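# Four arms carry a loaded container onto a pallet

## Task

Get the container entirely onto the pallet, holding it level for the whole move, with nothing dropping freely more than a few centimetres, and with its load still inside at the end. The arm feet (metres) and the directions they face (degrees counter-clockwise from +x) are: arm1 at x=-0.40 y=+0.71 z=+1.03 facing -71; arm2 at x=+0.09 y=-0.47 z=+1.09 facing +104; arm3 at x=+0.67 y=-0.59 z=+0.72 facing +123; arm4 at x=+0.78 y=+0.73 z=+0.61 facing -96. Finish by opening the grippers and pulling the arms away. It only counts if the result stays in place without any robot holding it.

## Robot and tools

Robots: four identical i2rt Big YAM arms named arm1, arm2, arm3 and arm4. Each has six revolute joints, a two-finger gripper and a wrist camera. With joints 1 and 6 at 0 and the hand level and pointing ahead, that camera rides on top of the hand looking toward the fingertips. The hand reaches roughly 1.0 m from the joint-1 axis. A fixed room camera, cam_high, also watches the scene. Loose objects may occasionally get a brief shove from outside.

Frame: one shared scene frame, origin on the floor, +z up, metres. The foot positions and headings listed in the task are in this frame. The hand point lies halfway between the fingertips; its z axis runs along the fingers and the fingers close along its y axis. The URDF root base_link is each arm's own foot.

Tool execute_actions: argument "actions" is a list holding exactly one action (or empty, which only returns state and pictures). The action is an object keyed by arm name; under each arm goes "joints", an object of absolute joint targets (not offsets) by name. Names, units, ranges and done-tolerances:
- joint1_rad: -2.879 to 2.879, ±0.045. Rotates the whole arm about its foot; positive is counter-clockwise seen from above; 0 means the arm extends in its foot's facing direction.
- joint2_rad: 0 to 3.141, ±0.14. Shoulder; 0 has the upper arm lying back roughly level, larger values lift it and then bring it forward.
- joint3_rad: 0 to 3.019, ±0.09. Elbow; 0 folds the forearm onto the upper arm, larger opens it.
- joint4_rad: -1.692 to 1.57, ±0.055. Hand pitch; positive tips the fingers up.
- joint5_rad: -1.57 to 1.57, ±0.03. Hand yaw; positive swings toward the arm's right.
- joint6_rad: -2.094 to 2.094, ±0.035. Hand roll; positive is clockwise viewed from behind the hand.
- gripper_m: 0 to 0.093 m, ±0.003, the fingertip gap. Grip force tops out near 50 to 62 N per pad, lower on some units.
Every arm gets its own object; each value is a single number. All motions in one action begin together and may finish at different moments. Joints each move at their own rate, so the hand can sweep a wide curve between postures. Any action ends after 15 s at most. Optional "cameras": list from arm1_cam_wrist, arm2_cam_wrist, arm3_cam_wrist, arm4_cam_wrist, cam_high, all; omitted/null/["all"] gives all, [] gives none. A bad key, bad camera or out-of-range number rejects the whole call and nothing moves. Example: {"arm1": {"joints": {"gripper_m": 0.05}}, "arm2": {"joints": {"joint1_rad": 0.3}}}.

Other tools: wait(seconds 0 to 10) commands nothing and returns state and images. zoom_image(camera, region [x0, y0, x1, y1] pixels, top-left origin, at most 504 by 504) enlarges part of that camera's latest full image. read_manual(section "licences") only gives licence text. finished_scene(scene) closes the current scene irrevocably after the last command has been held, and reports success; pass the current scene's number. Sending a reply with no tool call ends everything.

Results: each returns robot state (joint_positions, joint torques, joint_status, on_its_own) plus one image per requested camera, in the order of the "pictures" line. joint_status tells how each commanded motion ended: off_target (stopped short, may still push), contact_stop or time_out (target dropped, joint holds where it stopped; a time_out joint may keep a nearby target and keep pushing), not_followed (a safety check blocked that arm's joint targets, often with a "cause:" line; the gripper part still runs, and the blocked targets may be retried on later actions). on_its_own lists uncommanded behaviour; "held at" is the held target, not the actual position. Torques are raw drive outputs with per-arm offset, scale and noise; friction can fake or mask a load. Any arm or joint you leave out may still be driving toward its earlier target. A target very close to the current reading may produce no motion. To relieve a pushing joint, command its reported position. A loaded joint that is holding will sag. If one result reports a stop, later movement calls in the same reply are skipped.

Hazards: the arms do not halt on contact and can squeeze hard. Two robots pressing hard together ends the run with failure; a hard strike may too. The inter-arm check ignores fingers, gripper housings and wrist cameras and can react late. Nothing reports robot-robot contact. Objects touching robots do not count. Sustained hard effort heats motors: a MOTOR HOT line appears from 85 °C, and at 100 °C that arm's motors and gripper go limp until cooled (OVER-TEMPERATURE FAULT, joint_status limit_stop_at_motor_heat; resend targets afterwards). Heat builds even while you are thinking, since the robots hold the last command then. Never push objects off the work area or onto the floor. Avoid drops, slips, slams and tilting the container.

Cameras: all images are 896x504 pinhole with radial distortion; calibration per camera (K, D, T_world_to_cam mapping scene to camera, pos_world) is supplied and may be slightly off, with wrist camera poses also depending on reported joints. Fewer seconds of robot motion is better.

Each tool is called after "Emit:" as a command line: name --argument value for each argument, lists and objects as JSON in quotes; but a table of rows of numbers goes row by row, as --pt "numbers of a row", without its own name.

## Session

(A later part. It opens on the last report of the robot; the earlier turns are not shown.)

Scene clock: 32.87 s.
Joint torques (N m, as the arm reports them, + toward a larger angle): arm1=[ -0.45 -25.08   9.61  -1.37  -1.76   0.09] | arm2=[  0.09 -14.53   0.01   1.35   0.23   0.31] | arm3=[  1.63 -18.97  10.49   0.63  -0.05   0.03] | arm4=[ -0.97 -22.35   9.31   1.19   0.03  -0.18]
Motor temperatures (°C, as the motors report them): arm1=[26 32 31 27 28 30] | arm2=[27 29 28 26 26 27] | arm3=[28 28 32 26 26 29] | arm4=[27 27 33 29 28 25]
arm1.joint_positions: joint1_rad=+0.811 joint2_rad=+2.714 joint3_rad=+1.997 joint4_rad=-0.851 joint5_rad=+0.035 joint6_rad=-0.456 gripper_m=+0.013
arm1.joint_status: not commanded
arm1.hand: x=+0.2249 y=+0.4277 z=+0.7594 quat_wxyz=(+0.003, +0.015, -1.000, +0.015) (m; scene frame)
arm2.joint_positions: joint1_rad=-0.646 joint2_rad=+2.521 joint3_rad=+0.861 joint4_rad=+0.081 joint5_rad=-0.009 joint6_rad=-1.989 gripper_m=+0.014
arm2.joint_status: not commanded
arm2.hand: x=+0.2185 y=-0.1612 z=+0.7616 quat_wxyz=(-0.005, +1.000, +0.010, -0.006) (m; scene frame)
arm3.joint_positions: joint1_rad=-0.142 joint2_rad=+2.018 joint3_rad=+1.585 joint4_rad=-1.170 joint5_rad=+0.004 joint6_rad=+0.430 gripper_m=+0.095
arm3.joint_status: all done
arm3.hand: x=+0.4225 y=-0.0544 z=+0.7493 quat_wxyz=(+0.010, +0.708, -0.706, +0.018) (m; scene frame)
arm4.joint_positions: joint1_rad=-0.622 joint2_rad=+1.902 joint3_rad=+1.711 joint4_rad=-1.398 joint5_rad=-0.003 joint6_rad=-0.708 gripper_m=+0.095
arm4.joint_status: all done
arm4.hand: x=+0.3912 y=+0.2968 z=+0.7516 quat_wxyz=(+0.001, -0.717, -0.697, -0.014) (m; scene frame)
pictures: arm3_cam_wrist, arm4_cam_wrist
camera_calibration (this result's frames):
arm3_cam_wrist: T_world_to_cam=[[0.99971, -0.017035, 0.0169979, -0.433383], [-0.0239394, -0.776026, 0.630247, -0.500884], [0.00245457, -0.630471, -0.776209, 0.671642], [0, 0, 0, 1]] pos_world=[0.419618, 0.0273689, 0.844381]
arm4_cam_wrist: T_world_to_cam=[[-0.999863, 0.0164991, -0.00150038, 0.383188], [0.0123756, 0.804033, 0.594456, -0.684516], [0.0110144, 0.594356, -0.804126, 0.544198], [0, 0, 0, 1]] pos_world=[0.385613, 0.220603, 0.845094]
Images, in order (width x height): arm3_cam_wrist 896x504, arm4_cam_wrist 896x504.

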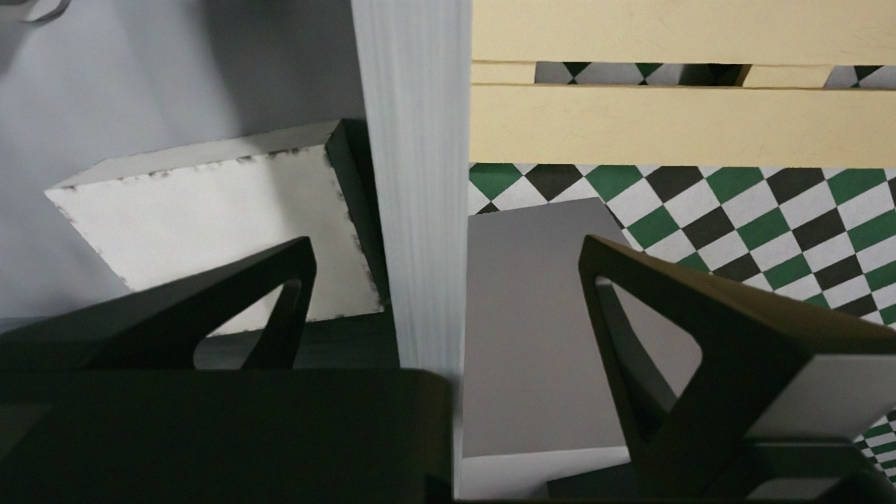

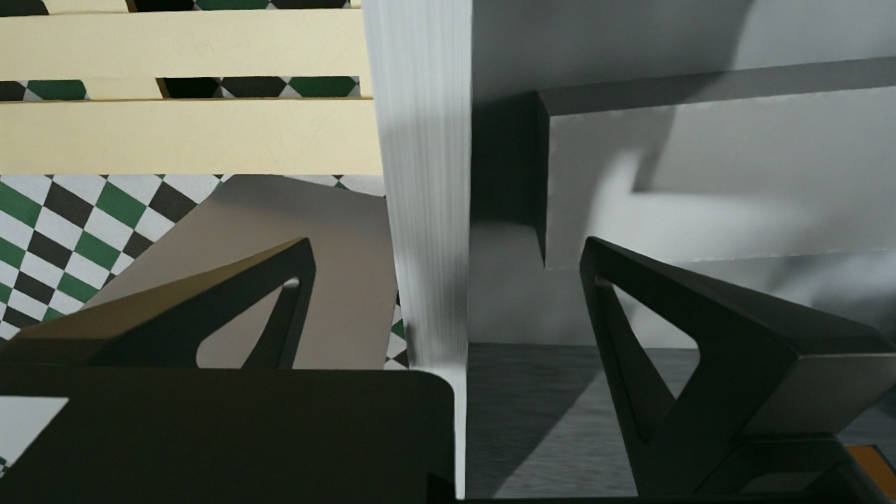

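Emit:
execute_actions --actions '[{"arm3":{"joints":{"joint1_rad":-0.125,"joint2_rad":2.015,"joint4_rad":-1.12}},"arm4":{"joints":{"joint1_rad":-0.612,"joint2_rad":1.905,"joint4_rad":-1.36}}}]' --cameras '[]'

Emit:
execute_actions --actions '[{"arm3":{"joints":{"gripper_m":0}},"arm4":{"joints":{"gripper_m":0}}}]' --cameras '[]'

Emit:
execute_actions --actions '[{"arm1":{"joints":{"joint2_rad":2.72,"joint3_rad":2.02}},"arm2":{"joints":{"joint2_rad":2.44}},"arm3":{"joints":{"joint2_rad":2.07,"joint3_rad":1.58}},"arm4":{"joints":{"joint2_rad":1.83,"joint3_rad":1.76}}}]' --cameras '["cam_high"]'

Scene clock: 33.77 s.
Joint torques (N m, as the arm reports them, + toward a larger angle): arm1=[ -0.46 -25.02   9.58  -1.37  -1.76   0.09] | arm2=[  0.08 -14.53   0.01   1.33   0.23   0.32] | arm3=[  1.74 -17.71  10.59   0.72  -0.07   0.08] | arm4=[  0.06 -20.99   9.38   1.3    0.03  -0.15]
Motor temperatures (°C, as the motors report them): arm1=[26 32 31 27 28 30] | arm2=[27 29 28 26 26 27] | arm3=[28 28 32 26 26 29] | arm4=[27 27 33 29 28 25]
arm1.joint_positions: joint1_rad=+0.811 joint2_rad=+2.714 joint3_rad=+1.997 joint4_rad=-0.851 joint5_rad=+0.035 joint6_rad=-0.456 gripper_m=+0.013
arm1.joint_status: not commanded
arm1.hand: x=+0.2249 y=+0.4277 z=+0.7594 quat_wxyz=(+0.003, +0.015, -1.000, +0.015) (m; scene frame)
arm2.joint_positions: joint1_rad=-0.646 joint2_rad=+2.521 joint3_rad=+0.861 joint4_rad=+0.081 joint5_rad=-0.009 joint6_rad=-1.989 gripper_m=+0.014
arm2.joint_status: not commanded
arm2.hand: x=+0.2185 y=-0.1612 z=+0.7616 quat_wxyz=(-0.005, +1.000, +0.010, -0.006) (m; scene frame)
arm3.joint_positions: joint1_rad=-0.138 joint2_rad=+2.018 joint3_rad=+1.585 joint4_rad=-1.138 joint5_rad=+0.004 joint6_rad=+0.430 gripper_m=+0.095
arm3.joint_status: all done
arm3.hand: x=+0.4173 y=-0.0483 z=+0.7491 quat_wxyz=(+0.005, +0.709, -0.705, +0.003) (m; scene frame)
arm4.joint_positions: joint1_rad=-0.622 joint2_rad=+1.902 joint3_rad=+1.711 joint4_rad=-1.369 joint5_rad=-0.003 joint6_rad=-0.708 gripper_m=+0.095
arm4.joint_status: all done
arm4.hand: x=+0.3865 y=+0.2917 z=+0.7515 quat_wxyz=(+0.000, -0.717, -0.697, +0.000) (m; scene frame)
pictures: none
No camera images: the call's "cameras" was empty. Leave "cameras" out to get every camera's image.

Scene clock: 34.50 s.
Joint torques (N m, as the arm reports them, + toward a larger angle): arm1=[ -0.12 -24.96   9.64  -1.21  -1.73   0.1 ] | arm2=[ -0.35 -14.69   0.07   1.33   0.19   0.29] | arm3=[  2.3  -16.98  10.68   0.58   0.77   0.03] | arm4=[ -0.2  -21.19   9.47   1.5   -0.55  -0.03]
Motor temperatures (°C, as the motors report them): arm1=[26 32 32 27 28 30] | arm2=[27 29 28 26 26 27] | arm3=[28 28 32 26 26 29] | arm4=[27 27 33 29 28 25]
arm1.joint_positions: joint1_rad=+0.807 joint2_rad=+2.716 joint3_rad=+1.997 joint4_rad=-0.856 joint5_rad=+0.034 joint6_rad=-0.458 gripper_m=+0.013
arm1.joint_status: not commanded
arm1.hand: x=+0.2222 y=+0.4262 z=+0.7583 quat_wxyz=(+0.005, +0.014, -1.000, +0.013) (m; scene frame)
arm2.joint_positions: joint1_rad=-0.641 joint2_rad=+2.523 joint3_rad=+0.859 joint4_rad=+0.082 joint5_rad=-0.008 joint6_rad=-1.986 gripper_m=+0.014
arm2.joint_status: not commanded
arm2.hand: x=+0.2164 y=-0.1625 z=+0.7610 quat_wxyz=(-0.003, +1.000, +0.011, -0.007) (m; scene frame)
arm3.joint_positions: joint1_rad=-0.138 joint2_rad=+2.017 joint3_rad=+1.584 joint4_rad=-1.136 joint5_rad=-0.012 joint6_rad=+0.430 gripper_m=+0.015
arm3.joint_status: gripper_m off_target (ended at +0.015, target +0.000)
arm3.hand: x=+0.4146 y=-0.0491 z=+0.7499 quat_wxyz=(+0.012, +0.709, -0.705, -0.001) (m; scene frame)
arm4.joint_positions: joint1_rad=-0.613 joint2_rad=+1.902 joint3_rad=+1.710 joint4_rad=-1.372 joint5_rad=+0.010 joint6_rad=-0.723 gripper_m=+0.016
arm4.joint_status: gripper_m off_target (ended at +0.016, target +0.000)
arm4.hand: x=+0.3895 y=+0.2903 z=+0.7510 quat_wxyz=(+0.006, -0.708, -0.706, -0.001) (m; scene frame)
pictures: none
No camera images: the call's "cameras" was empty. Leave "cameras" out to get every camera's image.

Scene clock: 35.10 s.
Joint torques (N m, as the arm reports them, + toward a larger angle): arm1=[ -0.14 -22.32   7.47  -1.2   -1.71   0.11] | arm2=[ -0.28 -16.54   0.09   1.32   0.14   0.29] | arm3=[  1.33 -13.21   8.54   0.94   0.71   0.04] | arm4=[ -0.89 -28.31  11.47   1.38  -0.51   0.  ]
Motor temperatures (°C, as the motors report them): arm1=[26 32 32 27 28 30] | arm2=[27 29 28 26 26 27] | arm3=[28 28 32 26 26 29] | arm4=[27 27 33 29 28 25]
arm1.joint_positions: joint1_rad=+0.807 joint2_rad=+2.717 joint3_rad=+1.997 joint4_rad=-0.856 joint5_rad=+0.033 joint6_rad=-0.458 gripper_m=+0.013
arm1.joint_status: all done
arm1.hand: x=+0.2217 y=+0.4266 z=+0.7573 quat_wxyz=(+0.006, +0.014, -1.000, +0.012) (m; scene frame)
arm2.joint_positions: joint1_rad=-0.641 joint2_rad=+2.523 joint3_rad=+0.859 joint4_rad=+0.082 joint5_rad=-0.007 joint6_rad=-1.986 gripper_m=+0.014
arm2.joint_status: all done
arm2.hand: x=+0.2166 y=-0.1626 z=+0.7610 quat_wxyz=(-0.003, +1.000, +0.011, -0.006) (m; scene frame)
arm3.joint_positions: joint1_rad=-0.138 joint2_rad=+2.017 joint3_rad=+1.582 joint4_rad=-1.136 joint5_rad=-0.012 joint6_rad=+0.430 gripper_m=+0.015
arm3.joint_status: all done
arm3.hand: x=+0.4150 y=-0.0497 z=+0.7492 quat_wxyz=(+0.012, +0.709, -0.705, +0.000) (m; scene frame)
arm4.joint_positions: joint1_rad=-0.613 joint2_rad=+1.897 joint3_rad=+1.710 joint4_rad=-1.371 joint5_rad=+0.010 joint6_rad=-0.723 gripper_m=+0.016
arm4.joint_status: all done
arm4.hand: x=+0.3894 y=+0.2902 z=+0.7536 quat_wxyz=(+0.006, -0.708, -0.706, +0.002) (m; scene frame)
pictures: cam_high
Images, in order (width x height): cam_high 896x504.

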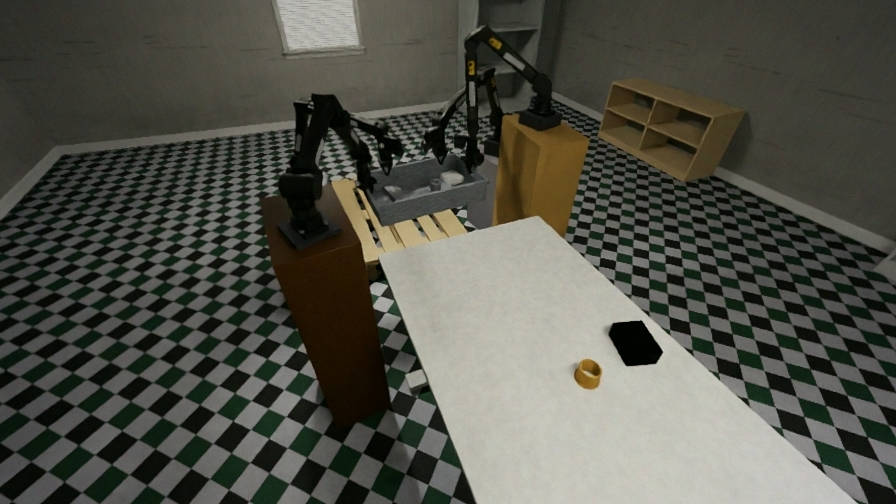

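Emit:
execute_actions --actions '[{"arm1":{"joints":{"gripper_m":0.06}}}]' --cameras '["cam_high","arm1_cam_wrist"]'

Scene clock: 35.97 s.
Joint torques (N m, as the arm reports them, + toward a larger angle): arm1=[ -0.13 -22.29   7.45  -0.55  -0.22   0.09] | arm2=[ -0.56 -16.68  -0.03   1.17  -0.68   0.3 ] | arm3=[  1.87 -13.11   8.7    0.85   0.04   0.12] | arm4=[ -0.86 -28.2   12.26   0.83  -0.14   0.03]
Motor temperatures (°C, as the motors report them): arm1=[26 32 32 27 28 30] | arm2=[27 29 28 26 26 27] | arm3=[28 28 32 26 26 29] | arm4=[27 27 33 29 28 25]
arm1.joint_positions: joint1_rad=+0.806 joint2_rad=+2.717 joint3_rad=+1.997 joint4_rad=-0.876 joint5_rad=+0.003 joint6_rad=-0.456 gripper_m=+0.060
arm1.joint_status: all done
arm1.hand: x=+0.2192 y=+0.4326 z=+0.7573 quat_wxyz=(+0.008, +0.013, -1.000, -0.006) (m; scene frame)
arm2.joint_positions: joint1_rad=-0.637 joint2_rad=+2.523 joint3_rad=+0.861 joint4_rad=+0.085 joint5_rad=+0.013 joint6_rad=-1.987 gripper_m=+0.014
arm2.joint_status: not commanded
arm2.hand: x=+0.2190 y=-0.1617 z=+0.7610 quat_wxyz=(-0.001, +1.000, +0.014, +0.004) (m; scene frame)
arm3.joint_positions: joint1_rad=-0.138 joint2_rad=+2.010 joint3_rad=+1.582 joint4_rad=-1.138 joint5_rad=+0.001 joint6_rad=+0.425 gripper_m=+0.015
arm3.joint_status: not commanded
arm3.hand: x=+0.4169 y=-0.0486 z=+0.7529 quat_wxyz=(+0.005, +0.711, -0.704, +0.000) (m; scene frame)
arm4.joint_positions: joint1_rad=-0.614 joint2_rad=+1.901 joint3_rad=+1.699 joint4_rad=-1.359 joint5_rad=+0.002 joint6_rad=-0.726 gripper_m=+0.015
arm4.joint_status: not commanded
arm4.hand: x=+0.3905 y=+0.2900 z=+0.7475 quat_wxyz=(+0.002, -0.708, -0.707, +0.000) (m; scene frame)
pictures: arm1_cam_wrist, cam_high
camera_calibration (this result's frames):
arm1_cam_wrist: T_world_to_cam=[[0.0268967, -0.999581, -0.010678, 0.429574], [-0.800128, -0.0279305, 0.599178, -0.263333], [-0.599226, -0.00757215, -0.800544, 0.863683], [0, 0, 0, 1]] pos_world=[0.295287, 0.428579, 0.853787]
Images, in order (width x height): arm1_cam_wrist 896x504, cam_high 896x504.

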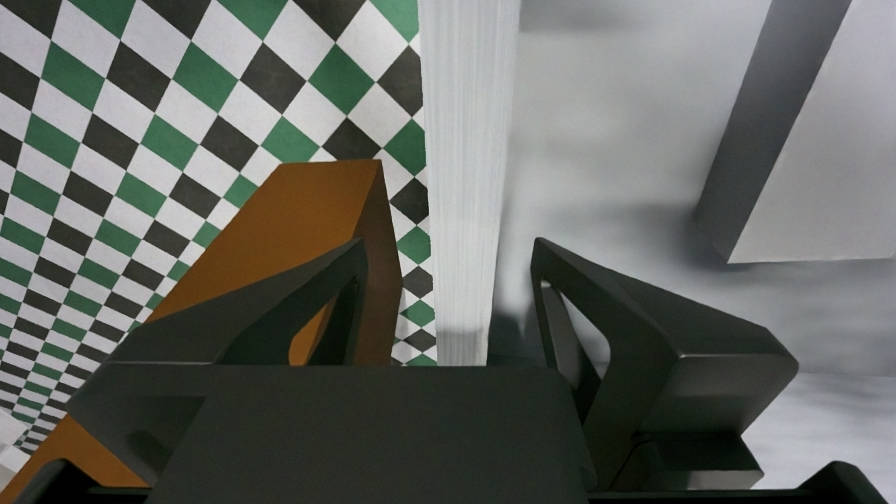

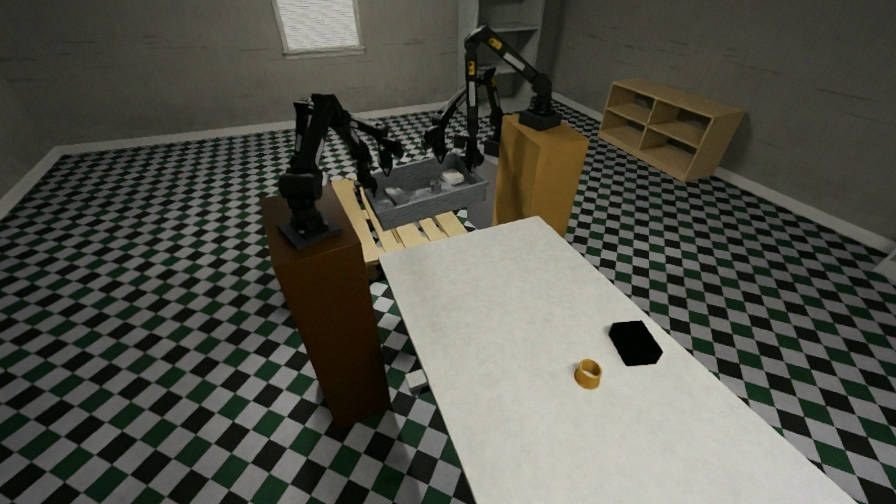

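Emit:
execute_actions --actions '[{"arm1":{"joints":{"joint2_rad":2.56,"joint4_rad":-1.02,"gripper_m":0.093}},"arm3":{"joints":{"joint2_rad":2.10}},"arm4":{"joints":{"joint3_rad":1.79}}}]' --cameras '[]'

Emit:
execute_actions --actions '[{"arm1":{"joints":{"joint1_rad":0.457,"joint2_rad":2.27,"joint3_rad":1.48,"joint4_rad":-0.75,"joint6_rad":0.789}}}]' --cameras '["cam_high","arm1_cam_wrist"]'

Scene clock: 37.77 s.
Joint torques (N m, as the arm reports them, + toward a larger angle): arm1=[ -0.2  -21.17   8.09  -0.42  -0.21   0.08] | arm2=[ -0.62 -16.59   0.02   1.2   -0.68   0.3 ] | arm3=[  2.06 -10.64   8.71   0.86   0.08   0.08] | arm4=[ -0.22 -28.31  14.3    0.96  -0.17   0.03]
Motor temperatures (°C, as the motors report them): arm1=[26 32 32 27 28 30] | arm2=[27 29 28 26 26 27] | arm3=[28 28 32 26 26 29] | arm4=[27 28 34 29 28 25]
arm1.joint_positions: joint1_rad=+0.806 joint2_rad=+2.538 joint3_rad=+2.001 joint4_rad=-1.011 joint5_rad=+0.003 joint6_rad=-0.456 gripper_m=+0.093
arm1.joint_status: all done
arm1.hand: x=+0.2460 y=+0.4194 z=+0.8792 quat_wxyz=(-0.014, +0.012, -1.000, +0.005) (m; scene frame)
arm2.joint_positions: joint1_rad=-0.637 joint2_rad=+2.523 joint3_rad=+0.861 joint4_rad=+0.085 joint5_rad=+0.013 joint6_rad=-1.987 gripper_m=+0.014
arm2.joint_status: not commanded
arm2.hand: x=+0.2190 y=-0.1617 z=+0.7610 quat_wxyz=(-0.001, +1.000, +0.014, +0.004) (m; scene frame)
arm3.joint_positions: joint1_rad=-0.138 joint2_rad=+2.010 joint3_rad=+1.582 joint4_rad=-1.138 joint5_rad=+0.001 joint6_rad=+0.425 gripper_m=+0.015
arm3.joint_status: all done
arm3.hand: x=+0.4169 y=-0.0486 z=+0.7529 quat_wxyz=(+0.005, +0.711, -0.704, +0.000) (m; scene frame)
arm4.joint_positions: joint1_rad=-0.614 joint2_rad=+1.901 joint3_rad=+1.699 joint4_rad=-1.359 joint5_rad=+0.002 joint6_rad=-0.726 gripper_m=+0.015
arm4.joint_status: joint3_rad time_out (moved +0.000 of +0.091)
arm4.on_its_own: joint3_rad reads +1.699 and still pushes toward +1.790 since a time_out
arm4.hand: x=+0.3905 y=+0.2900 z=+0.7475 quat_wxyz=(+0.002, -0.708, -0.707, +0.000) (m; scene frame)
pictures: none
No camera images: the call's "cameras" was empty. Leave "cameras" out to get every camera's image.

not run: a stop came earlier in this reply.

Emit:
execute_actions --actions '[{"arm1":{"joints":{"joint1_rad":0.457,"joint2_rad":2.27,"joint3_rad":1.48,"joint4_rad":-0.75,"joint6_rad":0.789}}}]' --cameras '["cam_high","arm1_cam_wrist"]'

Scene clock: 39.87 s.
Joint torques (N m, as the arm reports them, + toward a larger angle): arm1=[ -0.29 -18.19   5.46   0.19  -0.02   0.11] | arm2=[ -0.59 -16.59   0.04   1.21  -0.68   0.3 ] | arm3=[  1.5  -10.48   8.56   0.83   0.08   0.09] | arm4=[ -0.71 -28.23  14.47   0.78  -0.18   0.02]
Motor temperatures (°C, as the motors report them): arm1=[26 33 32 27 28 30] | arm2=[27 29 28 26 26 27] | arm3=[28 28 32 26 26 29] | arm4=[27 28 35 29 28 25]
arm1.joint_positions: joint1_rad=+0.462 joint2_rad=+2.259 joint3_rad=+1.476 joint4_rad=-0.758 joint5_rad=+0.001 joint6_rad=+0.773 gripper_m=+0.093
arm1.joint_status: all done
arm1.hand: x=+0.0281 y=+0.2999 z=+0.8937 quat_wxyz=(-0.017, -0.699, -0.715, -0.003) (m; scene frame)
arm2.joint_positions: joint1_rad=-0.637 joint2_rad=+2.523 joint3_rad=+0.861 joint4_rad=+0.085 joint5_rad=+0.013 joint6_rad=-1.987 gripper_m=+0.014
arm2.joint_status: not commanded
arm2.hand: x=+0.2190 y=-0.1617 z=+0.7610 quat_wxyz=(-0.001, +1.000, +0.014, +0.004) (m; scene frame)
arm3.joint_positions: joint1_rad=-0.138 joint2_rad=+2.010 joint3_rad=+1.582 joint4_rad=-1.138 joint5_rad=+0.001 joint6_rad=+0.425 gripper_m=+0.015
arm3.joint_status: not commanded
arm3.hand: x=+0.4169 y=-0.0486 z=+0.7529 quat_wxyz=(+0.005, +0.711, -0.704, +0.000) (m; scene frame)
arm4.joint_positions: joint1_rad=-0.614 joint2_rad=+1.901 joint3_rad=+1.699 joint4_rad=-1.359 joint5_rad=+0.002 joint6_rad=-0.726 gripper_m=+0.015
arm4.joint_status: not commanded
arm4.on_its_own: joint3_rad reads +1.699 and still pushes toward +1.790 since a time_out
arm4.hand: x=+0.3905 y=+0.2900 z=+0.7475 quat_wxyz=(+0.002, -0.708, -0.707, +0.000) (m; scene frame)
pictures: arm1_cam_wrist, cam_high
camera_calibration (this result's frames):
arm1_cam_wrist: T_world_to_cam=[[-0.999323, -0.0253334, -0.0266749, 0.0545036], [-0.0360243, 0.820841, 0.570019, -0.751645], [0.00745536, 0.570594, -0.821198, 0.685331], [0, 0, 0, 1]] pos_world=[0.0222798, 0.227316, 0.992698]
Images, in order (width x height): arm1_cam_wrist 896x504, cam_high 896x504.

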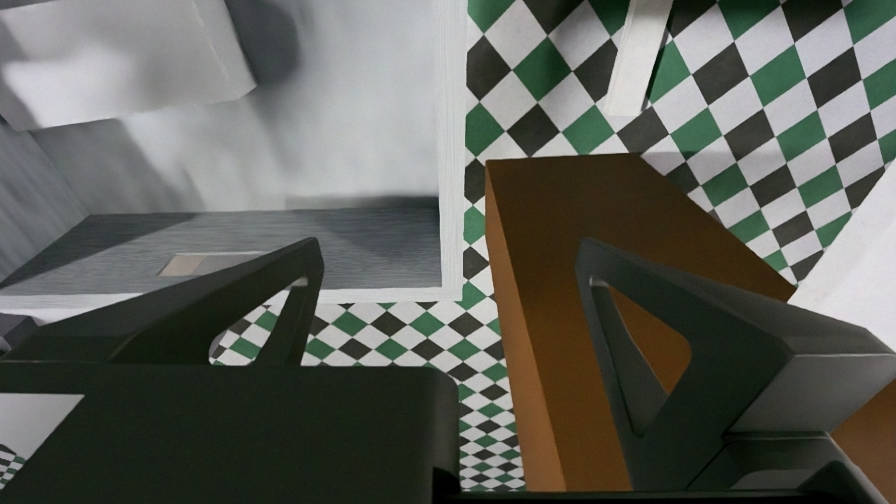

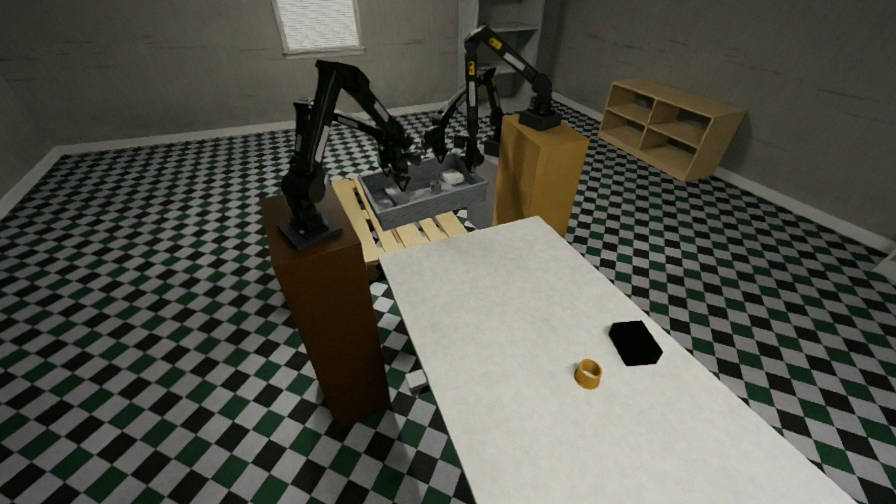

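Emit:
execute_actions --actions '[{"arm1":{"joints":{"joint2_rad":2.58,"joint3_rad":1.622,"joint4_rad":-0.566,"joint6_rad":0.81}}}]' --cameras '["arm1_cam_wrist"]'

Scene clock: 41.27 s.
Joint torques (N m, as the arm reports them, + toward a larger angle): arm1=[ -0.35 -21.33   4.9    0.16  -0.01   0.08] | arm2=[ -0.62 -16.54   0.01   1.19  -0.69   0.3 ] | arm3=[  2.08 -10.37   8.69   0.86   0.06   0.08] | arm4=[ -0.53 -28.81  14.31   0.92  -0.18   0.  ]
Motor temperatures (°C, as the motors report them): arm1=[26 33 32 27 28 30] | arm2=[27 30 28 26 26 27] | arm3=[28 28 32 26 26 29] | arm4=[27 29 36 29 28 25]
arm1.joint_positions: joint1_rad=+0.462 joint2_rad=+2.595 joint3_rad=+1.609 joint4_rad=-0.573 joint5_rad=+0.001 joint6_rad=+0.795 gripper_m=+0.093
arm1.joint_status: all done
arm1.hand: x=+0.0301 y=+0.2996 z=+0.7334 quat_wxyz=(-0.007, -0.707, -0.708, -0.003) (m; scene frame)
arm2.joint_positions: joint1_rad=-0.637 joint2_rad=+2.523 joint3_rad=+0.861 joint4_rad=+0.085 joint5_rad=+0.013 joint6_rad=-1.987 gripper_m=+0.014
arm2.joint_status: not commanded
arm2.hand: x=+0.2190 y=-0.1617 z=+0.7610 quat_wxyz=(-0.001, +1.000, +0.014, +0.004) (m; scene frame)
arm3.joint_positions: joint1_rad=-0.138 joint2_rad=+2.010 joint3_rad=+1.582 joint4_rad=-1.138 joint5_rad=+0.001 joint6_rad=+0.425 gripper_m=+0.015
arm3.joint_status: not commanded
arm3.hand: x=+0.4169 y=-0.0486 z=+0.7529 quat_wxyz=(+0.005, +0.711, -0.704, +0.000) (m; scene frame)
arm4.joint_positions: joint1_rad=-0.614 joint2_rad=+1.901 joint3_rad=+1.699 joint4_rad=-1.359 joint5_rad=+0.002 joint6_rad=-0.726 gripper_m=+0.015
arm4.joint_status: not commanded
arm4.on_its_own: joint3_rad reads +1.699 and still pushes toward +1.790 since a time_out
arm4.hand: x=+0.3905 y=+0.2900 z=+0.7475 quat_wxyz=(+0.002, -0.708, -0.707, +0.000) (m; scene frame)
pictures: arm1_cam_wrist
camera_calibration (this result's frames):
arm1_cam_wrist: T_world_to_cam=[[-0.9999, -0.00308748, -0.0137754, 0.0361302], [-0.0105218, 0.813555, 0.581392, -0.666913], [0.009412, 0.581479, -0.813507, 0.544925], [0, 0, 0, 1]] pos_world=[0.0239806, 0.225819, 0.831536]
Images, in order (width x height): arm1_cam_wrist 896x504.

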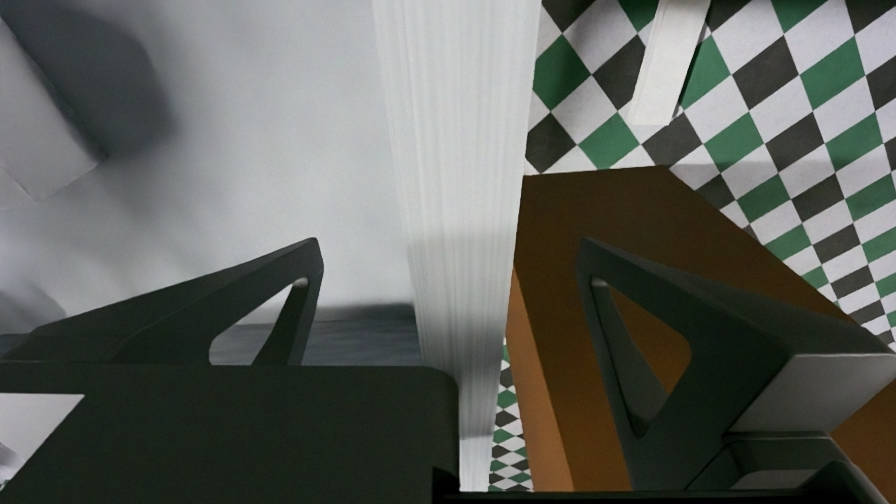

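Emit:
execute_actions --actions '[{"arm1":{"joints":{"gripper_m":0}}}]' --cameras '[]'

Emit:
execute_actions --actions '[{"arm1":{"joints":{"joint2_rad":2.48,"joint3_rad":1.64}},"arm2":{"joints":{"joint2_rad":2.50}},"arm3":{"joints":{"joint2_rad":1.945,"joint3_rad":1.625}},"arm4":{"joints":{"joint2_rad":1.885,"joint3_rad":1.725}}}]' --cameras '["cam_high"]'

Scene clock: 42.20 s.
Joint torques (N m, as the arm reports them, + toward a larger angle): arm1=[ -0.14 -21.45   4.92   0.03   0.54   0.33] | arm2=[ -0.63 -16.58   0.02   1.22  -0.65   0.26] | arm3=[  1.13 -11.17   8.71   0.89   0.11   0.08] | arm4=[ -0.75 -28.85  14.32   0.84   0.04  -0.02]
Motor temperatures (°C, as the motors report them): arm1=[26 33 32 27 28 30] | arm2=[27 30 28 26 26 27] | arm3=[28 28 32 26 26 29] | arm4=[27 29 36 29 28 25]
arm1.joint_positions: joint1_rad=+0.461 joint2_rad=+2.595 joint3_rad=+1.608 joint4_rad=-0.569 joint5_rad=-0.010 joint6_rad=+0.770 gripper_m=+0.014
arm1.joint_status: gripper_m off_target (ended at +0.014, target +0.000)
arm1.hand: x=+0.0310 y=+0.2998 z=+0.7333 quat_wxyz=(-0.009, -0.698, -0.716, -0.009) (m; scene frame)
arm2.joint_positions: joint1_rad=-0.637 joint2_rad=+2.523 joint3_rad=+0.861 joint4_rad=+0.085 joint5_rad=+0.012 joint6_rad=-1.983 gripper_m=+0.014
arm2.joint_status: not commanded
arm2.hand: x=+0.2190 y=-0.1617 z=+0.7610 quat_wxyz=(-0.001, +1.000, +0.012, +0.004) (m; scene frame)
arm3.joint_positions: joint1_rad=-0.138 joint2_rad=+2.011 joint3_rad=+1.582 joint4_rad=-1.141 joint5_rad=+0.000 joint6_rad=+0.428 gripper_m=+0.015
arm3.joint_status: not commanded
arm3.hand: x=+0.4173 y=-0.0496 z=+0.7522 quat_wxyz=(+0.006, +0.710, -0.704, +0.002) (m; scene frame)
arm4.joint_positions: joint1_rad=-0.612 joint2_rad=+1.901 joint3_rad=+1.699 joint4_rad=-1.360 joint5_rad=-0.002 joint6_rad=-0.723 gripper_m=+0.015
arm4.joint_status: not commanded
arm4.on_its_own: joint3_rad reads +1.699 and still pushes toward +1.790 since a time_out
arm4.hand: x=+0.3919 y=+0.2892 z=+0.7471 quat_wxyz=(+0.000, -0.708, -0.706, -0.001) (m; scene frame)
pictures: none
No camera images: the call's "cameras" was empty. Leave "cameras" out to get every camera's image.

Scene clock: 42.93 s.
Joint torques (N m, as the arm reports them, + toward a larger angle): arm1=[ -0.14 -27.58   6.67   0.02   0.52   0.33] | arm2=[ -0.55 -13.01   0.04   1.2   -0.53   0.26] | arm3=[  1.03 -22.27  12.5    0.89   0.22   0.05] | arm4=[ -0.32 -23.28   9.75   0.85  -0.01  -0.02]
Motor temperatures (°C, as the motors report them): arm1=[26 33 32 27 28 30] | arm2=[27 30 28 26 26 27] | arm3=[28 28 32 26 26 29] | arm4=[27 29 36 29 28 25]
arm1.joint_positions: joint1_rad=+0.461 joint2_rad=+2.586 joint3_rad=+1.606 joint4_rad=-0.569 joint5_rad=-0.010 joint6_rad=+0.769 gripper_m=+0.014
arm1.joint_status: all done
arm1.hand: x=+0.0330 y=+0.2979 z=+0.7382 quat_wxyz=(-0.012, -0.698, -0.716, -0.009) (m; scene frame)
arm2.joint_positions: joint1_rad=-0.638 joint2_rad=+2.526 joint3_rad=+0.860 joint4_rad=+0.085 joint5_rad=+0.009 joint6_rad=-1.983 gripper_m=+0.014
arm2.joint_status: all done
arm2.hand: x=+0.2180 y=-0.1635 z=+0.7598 quat_wxyz=(+0.000, +1.000, +0.011, +0.001) (m; scene frame)
arm3.joint_positions: joint1_rad=-0.138 joint2_rad=+2.008 joint3_rad=+1.582 joint4_rad=-1.141 joint5_rad=-0.002 joint6_rad=+0.430 gripper_m=+0.015
arm3.joint_status: all done
arm3.hand: x=+0.4169 y=-0.0495 z=+0.7539 quat_wxyz=(+0.006, +0.709, -0.705, +0.000) (m; scene frame)
arm4.joint_positions: joint1_rad=-0.611 joint2_rad=+1.905 joint3_rad=+1.697 joint4_rad=-1.357 joint5_rad=-0.001 joint6_rad=-0.721 gripper_m=+0.015
arm4.joint_status: all done
arm4.hand: x=+0.3924 y=+0.2889 z=+0.7440 quat_wxyz=(+0.001, -0.708, -0.706, -0.003) (m; scene frame)
pictures: cam_high
Images, in order (width x height): cam_high 896x504.

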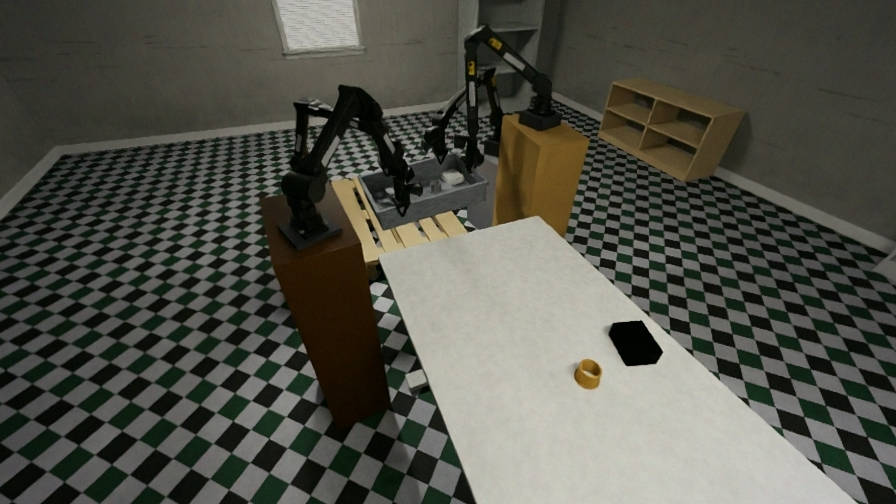

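Emit:
execute_actions --actions '[{"arm1":{"joints":{"joint2_rad":2.46}},"arm4":{"joints":{"gripper_m":0.093}}}]' --cameras '["arm4_cam_wrist"]'

Emit:
execute_actions --actions '[{"arm4":{"joints":{"joint2_rad":1.87,"joint3_rad":1.96,"joint4_rad":-1.62}}}]' --cameras '[]'

Emit:
execute_actions --actions '[{"arm4":{"joints":{"joint1_rad":-0.981,"joint2_rad":2.13,"joint3_rad":2.33,"joint4_rad":-1.69,"joint6_rad":0.485}}}]' --cameras '["arm4_cam_wrist","cam_high"]'

Scene clock: 44.07 s.
Joint torques (N m, as the arm reports them, + toward a larger angle): arm1=[ -0.06 -28.61   6.77   0.01   0.61   0.31] | arm2=[ -0.04 -13.04   0.25   1.21  -0.06   0.23] | arm3=[  1.19 -21.42  12.81   0.95   0.61  -0.01] | arm4=[ -0.33 -23.01   9.93   0.84  -0.04  -0.05]
Motor temperatures (°C, as the motors report them): arm1=[26 33 32 27 28 30] | arm2=[27 30 27 26 26 27] | arm3=[28 29 32 26 26 29] | arm4=[27 29 36 29 28 25]
arm1.joint_positions: joint1_rad=+0.461 joint2_rad=+2.581 joint3_rad=+1.605 joint4_rad=-0.569 joint5_rad=-0.011 joint6_rad=+0.772 gripper_m=+0.013
arm1.joint_status: all done
arm1.hand: x=+0.0345 y=+0.2974 z=+0.7408 quat_wxyz=(-0.014, -0.699, -0.715, -0.009) (m; scene frame)
arm2.joint_positions: joint1_rad=-0.642 joint2_rad=+2.526 joint3_rad=+0.857 joint4_rad=+0.084 joint5_rad=-0.002 joint6_rad=-1.980 gripper_m=+0.014
arm2.joint_status: not commanded
arm2.hand: x=+0.2168 y=-0.1650 z=+0.7601 quat_wxyz=(-0.001, +1.000, +0.008, -0.004) (m; scene frame)
arm3.joint_positions: joint1_rad=-0.138 joint2_rad=+2.008 joint3_rad=+1.575 joint4_rad=-1.139 joint5_rad=-0.010 joint6_rad=+0.436 gripper_m=+0.015
arm3.joint_status: not commanded
arm3.hand: x=+0.4163 y=-0.0519 z=+0.7519 quat_wxyz=(+0.011, +0.707, -0.707, +0.000) (m; scene frame)
arm4.joint_positions: joint1_rad=-0.611 joint2_rad=+1.904 joint3_rad=+1.697 joint4_rad=-1.358 joint5_rad=-0.001 joint6_rad=-0.721 gripper_m=+0.093
arm4.joint_status: all done
arm4.hand: x=+0.3924 y=+0.2889 z=+0.7448 quat_wxyz=(+0.000, -0.708, -0.706, -0.002) (m; scene frame)
pictures: arm4_cam_wrist
camera_calibration (this result's frames):
arm4_cam_wrist: T_world_to_cam=[[-0.999865, -0.00711241, 0.0148262, 0.379214], [0.00282504, 0.81392, 0.58097, -0.663266], [-0.0161995, 0.580933, -0.81379, 0.565187], [0, 0, 0, 1]] pos_world=[0.390192, 0.214207, 0.839658]
Images, in order (width x height): arm4_cam_wrist 896x504.

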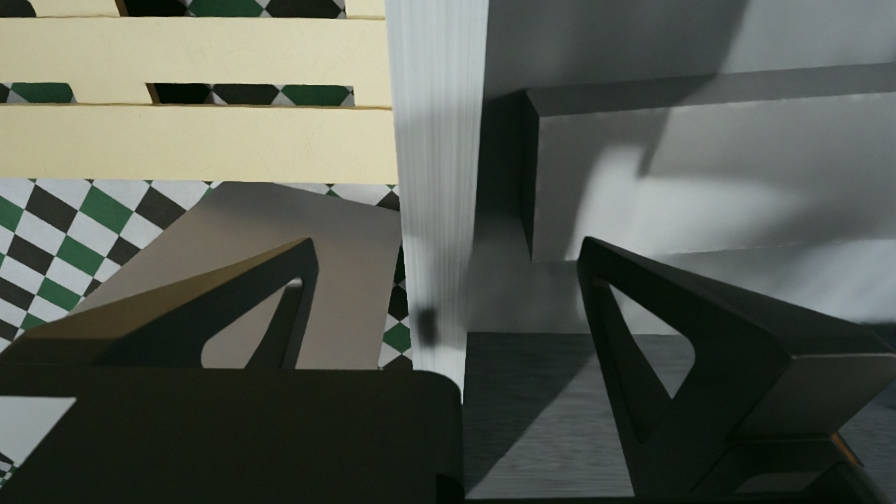

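Scene clock: 45.27 s.
Joint torques (N m, as the arm reports them, + toward a larger angle): arm1=[ -0.19 -28.69   6.76   0.01   0.61   0.31] | arm2=[ -0.21 -12.9    0.23   1.21  -0.07   0.23] | arm3=[  1.96 -22.31  12.78   0.76   0.64  -0.05] | arm4=[ -0.86 -21.02  10.35   0.79  -0.02  -0.03]
Motor temperatures (°C, as the motors report them): arm1=[26 34 32 27 28 30] | arm2=[27 29 27 26 26 27] | arm3=[28 29 32 26 26 29] | arm4=[27 29 36 29 28 25]
arm1.joint_positions: joint1_rad=+0.461 joint2_rad=+2.581 joint3_rad=+1.605 joint4_rad=-0.569 joint5_rad=-0.011 joint6_rad=+0.772 gripper_m=+0.013
arm1.joint_status: not commanded
arm1.hand: x=+0.0345 y=+0.2974 z=+0.7408 quat_wxyz=(-0.014, -0.699, -0.715, -0.009) (m; scene frame)
arm2.joint_positions: joint1_rad=-0.642 joint2_rad=+2.526 joint3_rad=+0.857 joint4_rad=+0.084 joint5_rad=-0.002 joint6_rad=-1.980 gripper_m=+0.014
arm2.joint_status: not commanded
arm2.hand: x=+0.2168 y=-0.1650 z=+0.7601 quat_wxyz=(-0.001, +1.000, +0.008, -0.004) (m; scene frame)
arm3.joint_positions: joint1_rad=-0.138 joint2_rad=+2.008 joint3_rad=+1.575 joint4_rad=-1.139 joint5_rad=-0.010 joint6_rad=+0.436 gripper_m=+0.015
arm3.joint_status: not commanded
arm3.hand: x=+0.4163 y=-0.0519 z=+0.7519 quat_wxyz=(+0.011, +0.707, -0.707, +0.000) (m; scene frame)
arm4.joint_positions: joint1_rad=-0.611 joint2_rad=+1.870 joint3_rad=+1.926 joint4_rad=-1.612 joint5_rad=-0.001 joint6_rad=-0.721 gripper_m=+0.093
arm4.joint_status: all done
arm4.hand: x=+0.3930 y=+0.2893 z=+0.8509 quat_wxyz=(+0.000, -0.708, -0.706, +0.002) (m; scene frame)
pictures: none
No camera images: the call's "cameras" was empty. Leave "cameras" out to get every camera's image.

Scene clock: 47.23 s.
Joint torques (N m, as the arm reports them, + toward a larger angle): arm1=[ -0.12 -28.65   6.8    0.01   0.61   0.31] | arm2=[ -0.17 -12.95   0.23   1.2   -0.07   0.23] | arm3=[  1.67 -21.03  12.86   0.85   0.61   0.01] | arm4=[ -1.32 -26.3   10.93   0.69  -0.02   0.15]
Motor temperatures (°C, as the motors report them): arm1=[26 34 32 27 28 30] | arm2=[27 29 27 26 26 27] | arm3=[28 29 33 26 26 29] | arm4=[27 29 36 29 28 25]
arm1.joint_positions: joint1_rad=+0.461 joint2_rad=+2.581 joint3_rad=+1.605 joint4_rad=-0.569 joint5_rad=-0.011 joint6_rad=+0.772 gripper_m=+0.013
arm1.joint_status: not commanded
arm1.hand: x=+0.0345 y=+0.2974 z=+0.7408 quat_wxyz=(-0.014, -0.699, -0.715, -0.009) (m; scene frame)
arm2.joint_positions: joint1_rad=-0.642 joint2_rad=+2.526 joint3_rad=+0.857 joint4_rad=+0.084 joint5_rad=-0.002 joint6_rad=-1.980 gripper_m=+0.014
arm2.joint_status: not commanded
arm2.hand: x=+0.2168 y=-0.1650 z=+0.7601 quat_wxyz=(-0.001, +1.000, +0.008, -0.004) (m; scene frame)
arm3.joint_positions: joint1_rad=-0.138 joint2_rad=+2.008 joint3_rad=+1.575 joint4_rad=-1.139 joint5_rad=-0.010 joint6_rad=+0.436 gripper_m=+0.015
arm3.joint_status: not commanded
arm3.hand: x=+0.4163 y=-0.0519 z=+0.7519 quat_wxyz=(+0.011, +0.707, -0.707, +0.000) (m; scene frame)
arm4.joint_positions: joint1_rad=-0.973 joint2_rad=+2.138 joint3_rad=+2.289 joint4_rad=-1.684 joint5_rad=+0.002 joint6_rad=+0.470 gripper_m=+0.093
arm4.joint_status: all done
arm4.hand: x=+0.1869 y=+0.4151 z=+0.8284 quat_wxyz=(-0.003, -1.000, -0.007, +0.015) (m; scene frame)
pictures: arm4_cam_wrist, cam_high
camera_calibration (this result's frames):
arm4_cam_wrist: T_world_to_cam=[[-0.0252754, 0.99962, 0.0110436, -0.42358], [0.832795, 0.0149437, 0.553379, -0.614572], [0.553004, 0.0231839, -0.832856, 0.697529], [0, 0, 0, 1]] pos_world=[0.11537, 0.416431, 0.92571]
Images, in order (width x height): arm4_cam_wrist 896x504, cam_high 896x504.

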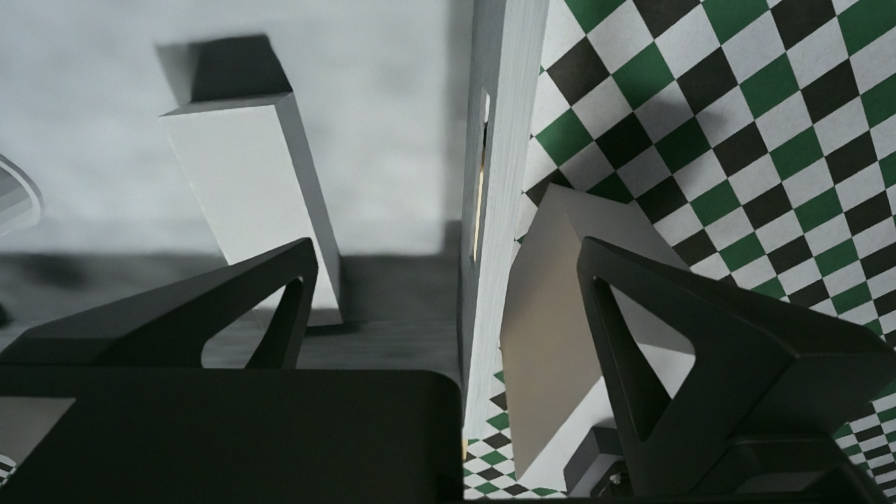

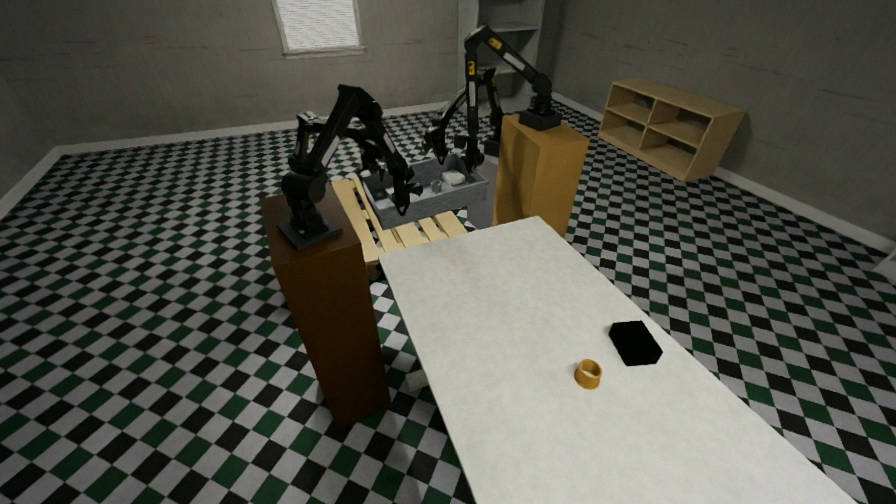

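Emit:
execute_actions --actions '[{"arm4":{"joints":{"joint1_rad":-1.024,"joint2_rad":2.09,"joint3_rad":1.955,"joint4_rad":-1.39,"joint6_rad":0.44}}}]' --cameras '["arm4_cam_wrist"]'

Scene clock: 48.60 s.
Joint torques (N m, as the arm reports them, + toward a larger angle): arm1=[ -0.21 -28.76   6.79   0.02   0.61   0.31] | arm2=[ -0.17 -12.93   0.24   1.19  -0.07   0.23] | arm3=[  1.35 -21.74  12.79   0.72   0.62  -0.01] | arm4=[ -0.97 -24.43   8.63   1.3   -0.04  -0.17]
Motor temperatures (°C, as the motors report them): arm1=[26 35 32 27 28 30] | arm2=[27 29 27 26 26 27] | arm3=[28 30 33 26 26 29] | arm4=[27 29 36 29 28 25]
arm1.joint_positions: joint1_rad=+0.461 joint2_rad=+2.581 joint3_rad=+1.605 joint4_rad=-0.569 joint5_rad=-0.011 joint6_rad=+0.772 gripper_m=+0.013
arm1.joint_status: not commanded
arm1.hand: x=+0.0345 y=+0.2974 z=+0.7408 quat_wxyz=(-0.014, -0.699, -0.715, -0.009) (m; scene frame)
arm2.joint_positions: joint1_rad=-0.642 joint2_rad=+2.526 joint3_rad=+0.857 joint4_rad=+0.084 joint5_rad=-0.002 joint6_rad=-1.980 gripper_m=+0.014
arm2.joint_status: not commanded
arm2.hand: x=+0.2168 y=-0.1650 z=+0.7601 quat_wxyz=(-0.001, +1.000, +0.008, -0.004) (m; scene frame)
arm3.joint_positions: joint1_rad=-0.138 joint2_rad=+2.008 joint3_rad=+1.575 joint4_rad=-1.139 joint5_rad=-0.010 joint6_rad=+0.436 gripper_m=+0.015
arm3.joint_status: not commanded
arm3.hand: x=+0.4163 y=-0.0519 z=+0.7519 quat_wxyz=(+0.011, +0.707, -0.707, +0.000) (m; scene frame)
arm4.joint_positions: joint1_rad=-1.026 joint2_rad=+2.086 joint3_rad=+1.944 joint4_rad=-1.399 joint5_rad=+0.002 joint6_rad=+0.455 gripper_m=+0.093
arm4.joint_status: all done
arm4.hand: x=+0.1870 y=+0.4549 z=+0.7303 quat_wxyz=(-0.001, -1.000, +0.012, +0.011) (m; scene frame)
pictures: arm4_cam_wrist
camera_calibration (this result's frames):
arm4_cam_wrist: T_world_to_cam=[[0.0132031, 0.999792, 0.0155416, -0.472814], [0.828629, -0.0196394, 0.559453, -0.548875], [0.559642, 0.00549171, -0.828716, 0.618608], [0, 0, 0, 1]] pos_world=[0.114858, 0.458538, 0.827069]
Images, in order (width x height): arm4_cam_wrist 896x504.

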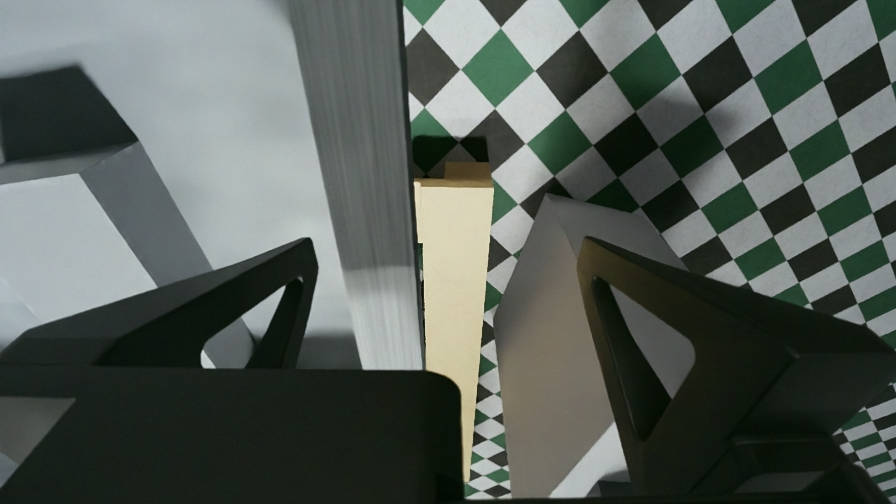

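Emit:
execute_actions --actions '[{"arm4":{"joints":{"joint1_rad":-0.988,"joint2_rad":2.10,"joint3_rad":1.93,"joint4_rad":-1.39,"joint6_rad":0.48}}}]' --cameras '[]'

Emit:
execute_actions --actions '[{"arm4":{"joints":{"gripper_m":0}}}]' --cameras '["arm4_cam_wrist"]'

Scene clock: 49.53 s.
Joint torques (N m, as the arm reports them, + toward a larger angle): arm1=[ -0.21 -28.69   6.77   0.04   0.61   0.3 ] | arm2=[ -0.22 -12.97   0.22   1.19  -0.06   0.23] | arm3=[  1.55 -21.81  12.92   0.75   0.62   0.01] | arm4=[  0.42 -22.94   8.13   1.49  -0.06   0.15]
Motor temperatures (°C, as the motors report them): arm1=[26 35 32 27 28 30] | arm2=[27 29 27 26 26 27] | arm3=[28 30 33 26 26 29] | arm4=[27 29 36 29 28 25]
arm1.joint_positions: joint1_rad=+0.461 joint2_rad=+2.581 joint3_rad=+1.605 joint4_rad=-0.569 joint5_rad=-0.011 joint6_rad=+0.772 gripper_m=+0.013
arm1.joint_status: not commanded
arm1.hand: x=+0.0345 y=+0.2974 z=+0.7408 quat_wxyz=(-0.014, -0.699, -0.715, -0.009) (m; scene frame)
arm2.joint_positions: joint1_rad=-0.642 joint2_rad=+2.526 joint3_rad=+0.857 joint4_rad=+0.084 joint5_rad=-0.002 joint6_rad=-1.980 gripper_m=+0.014
arm2.joint_status: not commanded
arm2.hand: x=+0.2168 y=-0.1650 z=+0.7601 quat_wxyz=(-0.001, +1.000, +0.008, -0.004) (m; scene frame)
arm3.joint_positions: joint1_rad=-0.138 joint2_rad=+2.008 joint3_rad=+1.575 joint4_rad=-1.139 joint5_rad=-0.010 joint6_rad=+0.436 gripper_m=+0.015
arm3.joint_status: not commanded
arm3.hand: x=+0.4163 y=-0.0519 z=+0.7519 quat_wxyz=(+0.011, +0.707, -0.707, +0.000) (m; scene frame)
arm4.joint_positions: joint1_rad=-0.991 joint2_rad=+2.086 joint3_rad=+1.927 joint4_rad=-1.399 joint5_rad=+0.002 joint6_rad=+0.465 gripper_m=+0.093
arm4.joint_status: all done
arm4.hand: x=+0.2016 y=+0.4363 z=+0.7238 quat_wxyz=(+0.003, -1.000, -0.001, +0.004) (m; scene frame)
pictures: none
No camera images: the call's "cameras" was empty. Leave "cameras" out to get every camera's image.

Scene clock: 50.23 s.
Joint torques (N m, as the arm reports them, + toward a larger angle): arm1=[ -0.18 -28.57   6.78   0.     0.55   0.3 ] | arm2=[ -0.22 -13.04   0.26   1.21  -0.03   0.23] | arm3=[  1.57 -21.81  12.85   0.84   0.72  -0.02] | arm4=[ -0.6  -23.44   8.19   1.19  -0.13   0.04]
Motor temperatures (°C, as the motors report them): arm1=[26 35 32 27 28 30] | arm2=[27 29 27 26 26 27] | arm3=[28 30 33 26 26 29] | arm4=[27 29 36 29 28 25]
arm1.joint_positions: joint1_rad=+0.461 joint2_rad=+2.581 joint3_rad=+1.605 joint4_rad=-0.569 joint5_rad=-0.010 joint6_rad=+0.772 gripper_m=+0.013
arm1.joint_status: not commanded
arm1.hand: x=+0.0342 y=+0.2970 z=+0.7408 quat_wxyz=(-0.014, -0.699, -0.715, -0.009) (m; scene frame)
arm2.joint_positions: joint1_rad=-0.643 joint2_rad=+2.526 joint3_rad=+0.856 joint4_rad=+0.084 joint5_rad=-0.003 joint6_rad=-1.980 gripper_m=+0.014
arm2.joint_status: not commanded
arm2.hand: x=+0.2167 y=-0.1653 z=+0.7602 quat_wxyz=(-0.001, +1.000, +0.008, -0.005) (m; scene frame)
arm3.joint_positions: joint1_rad=-0.138 joint2_rad=+2.008 joint3_rad=+1.575 joint4_rad=-1.137 joint5_rad=-0.011 joint6_rad=+0.436 gripper_m=+0.015
arm3.joint_status: not commanded
arm3.hand: x=+0.4160 y=-0.0521 z=+0.7516 quat_wxyz=(+0.011, +0.707, -0.707, +0.000) (m; scene frame)
arm4.joint_positions: joint1_rad=-0.994 joint2_rad=+2.086 joint3_rad=+1.925 joint4_rad=-1.398 joint5_rad=+0.004 joint6_rad=+0.475 gripper_m=+0.014
arm4.joint_status: gripper_m off_target (ended at +0.014, target +0.000)
arm4.hand: x=+0.2007 y=+0.4386 z=+0.7232 quat_wxyz=(+0.004, -1.000, +0.006, +0.004) (m; scene frame)
pictures: arm4_cam_wrist
camera_calibration (this result's frames):
arm4_cam_wrist: T_world_to_cam=[[0.000833763, 0.999696, 0.0246524, -0.460631], [0.820511, -0.014776, 0.57144, -0.565772], [0.571631, 0.0197511, -0.820273, 0.590392], [0, 0, 0, 1]] pos_world=[0.12712, 0.44047, 0.818944]
Images, in order (width x height): arm4_cam_wrist 896x504.

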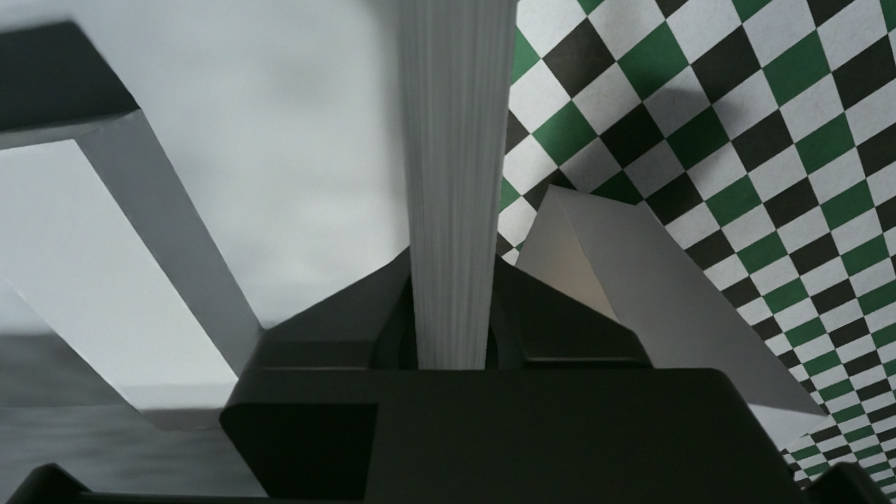

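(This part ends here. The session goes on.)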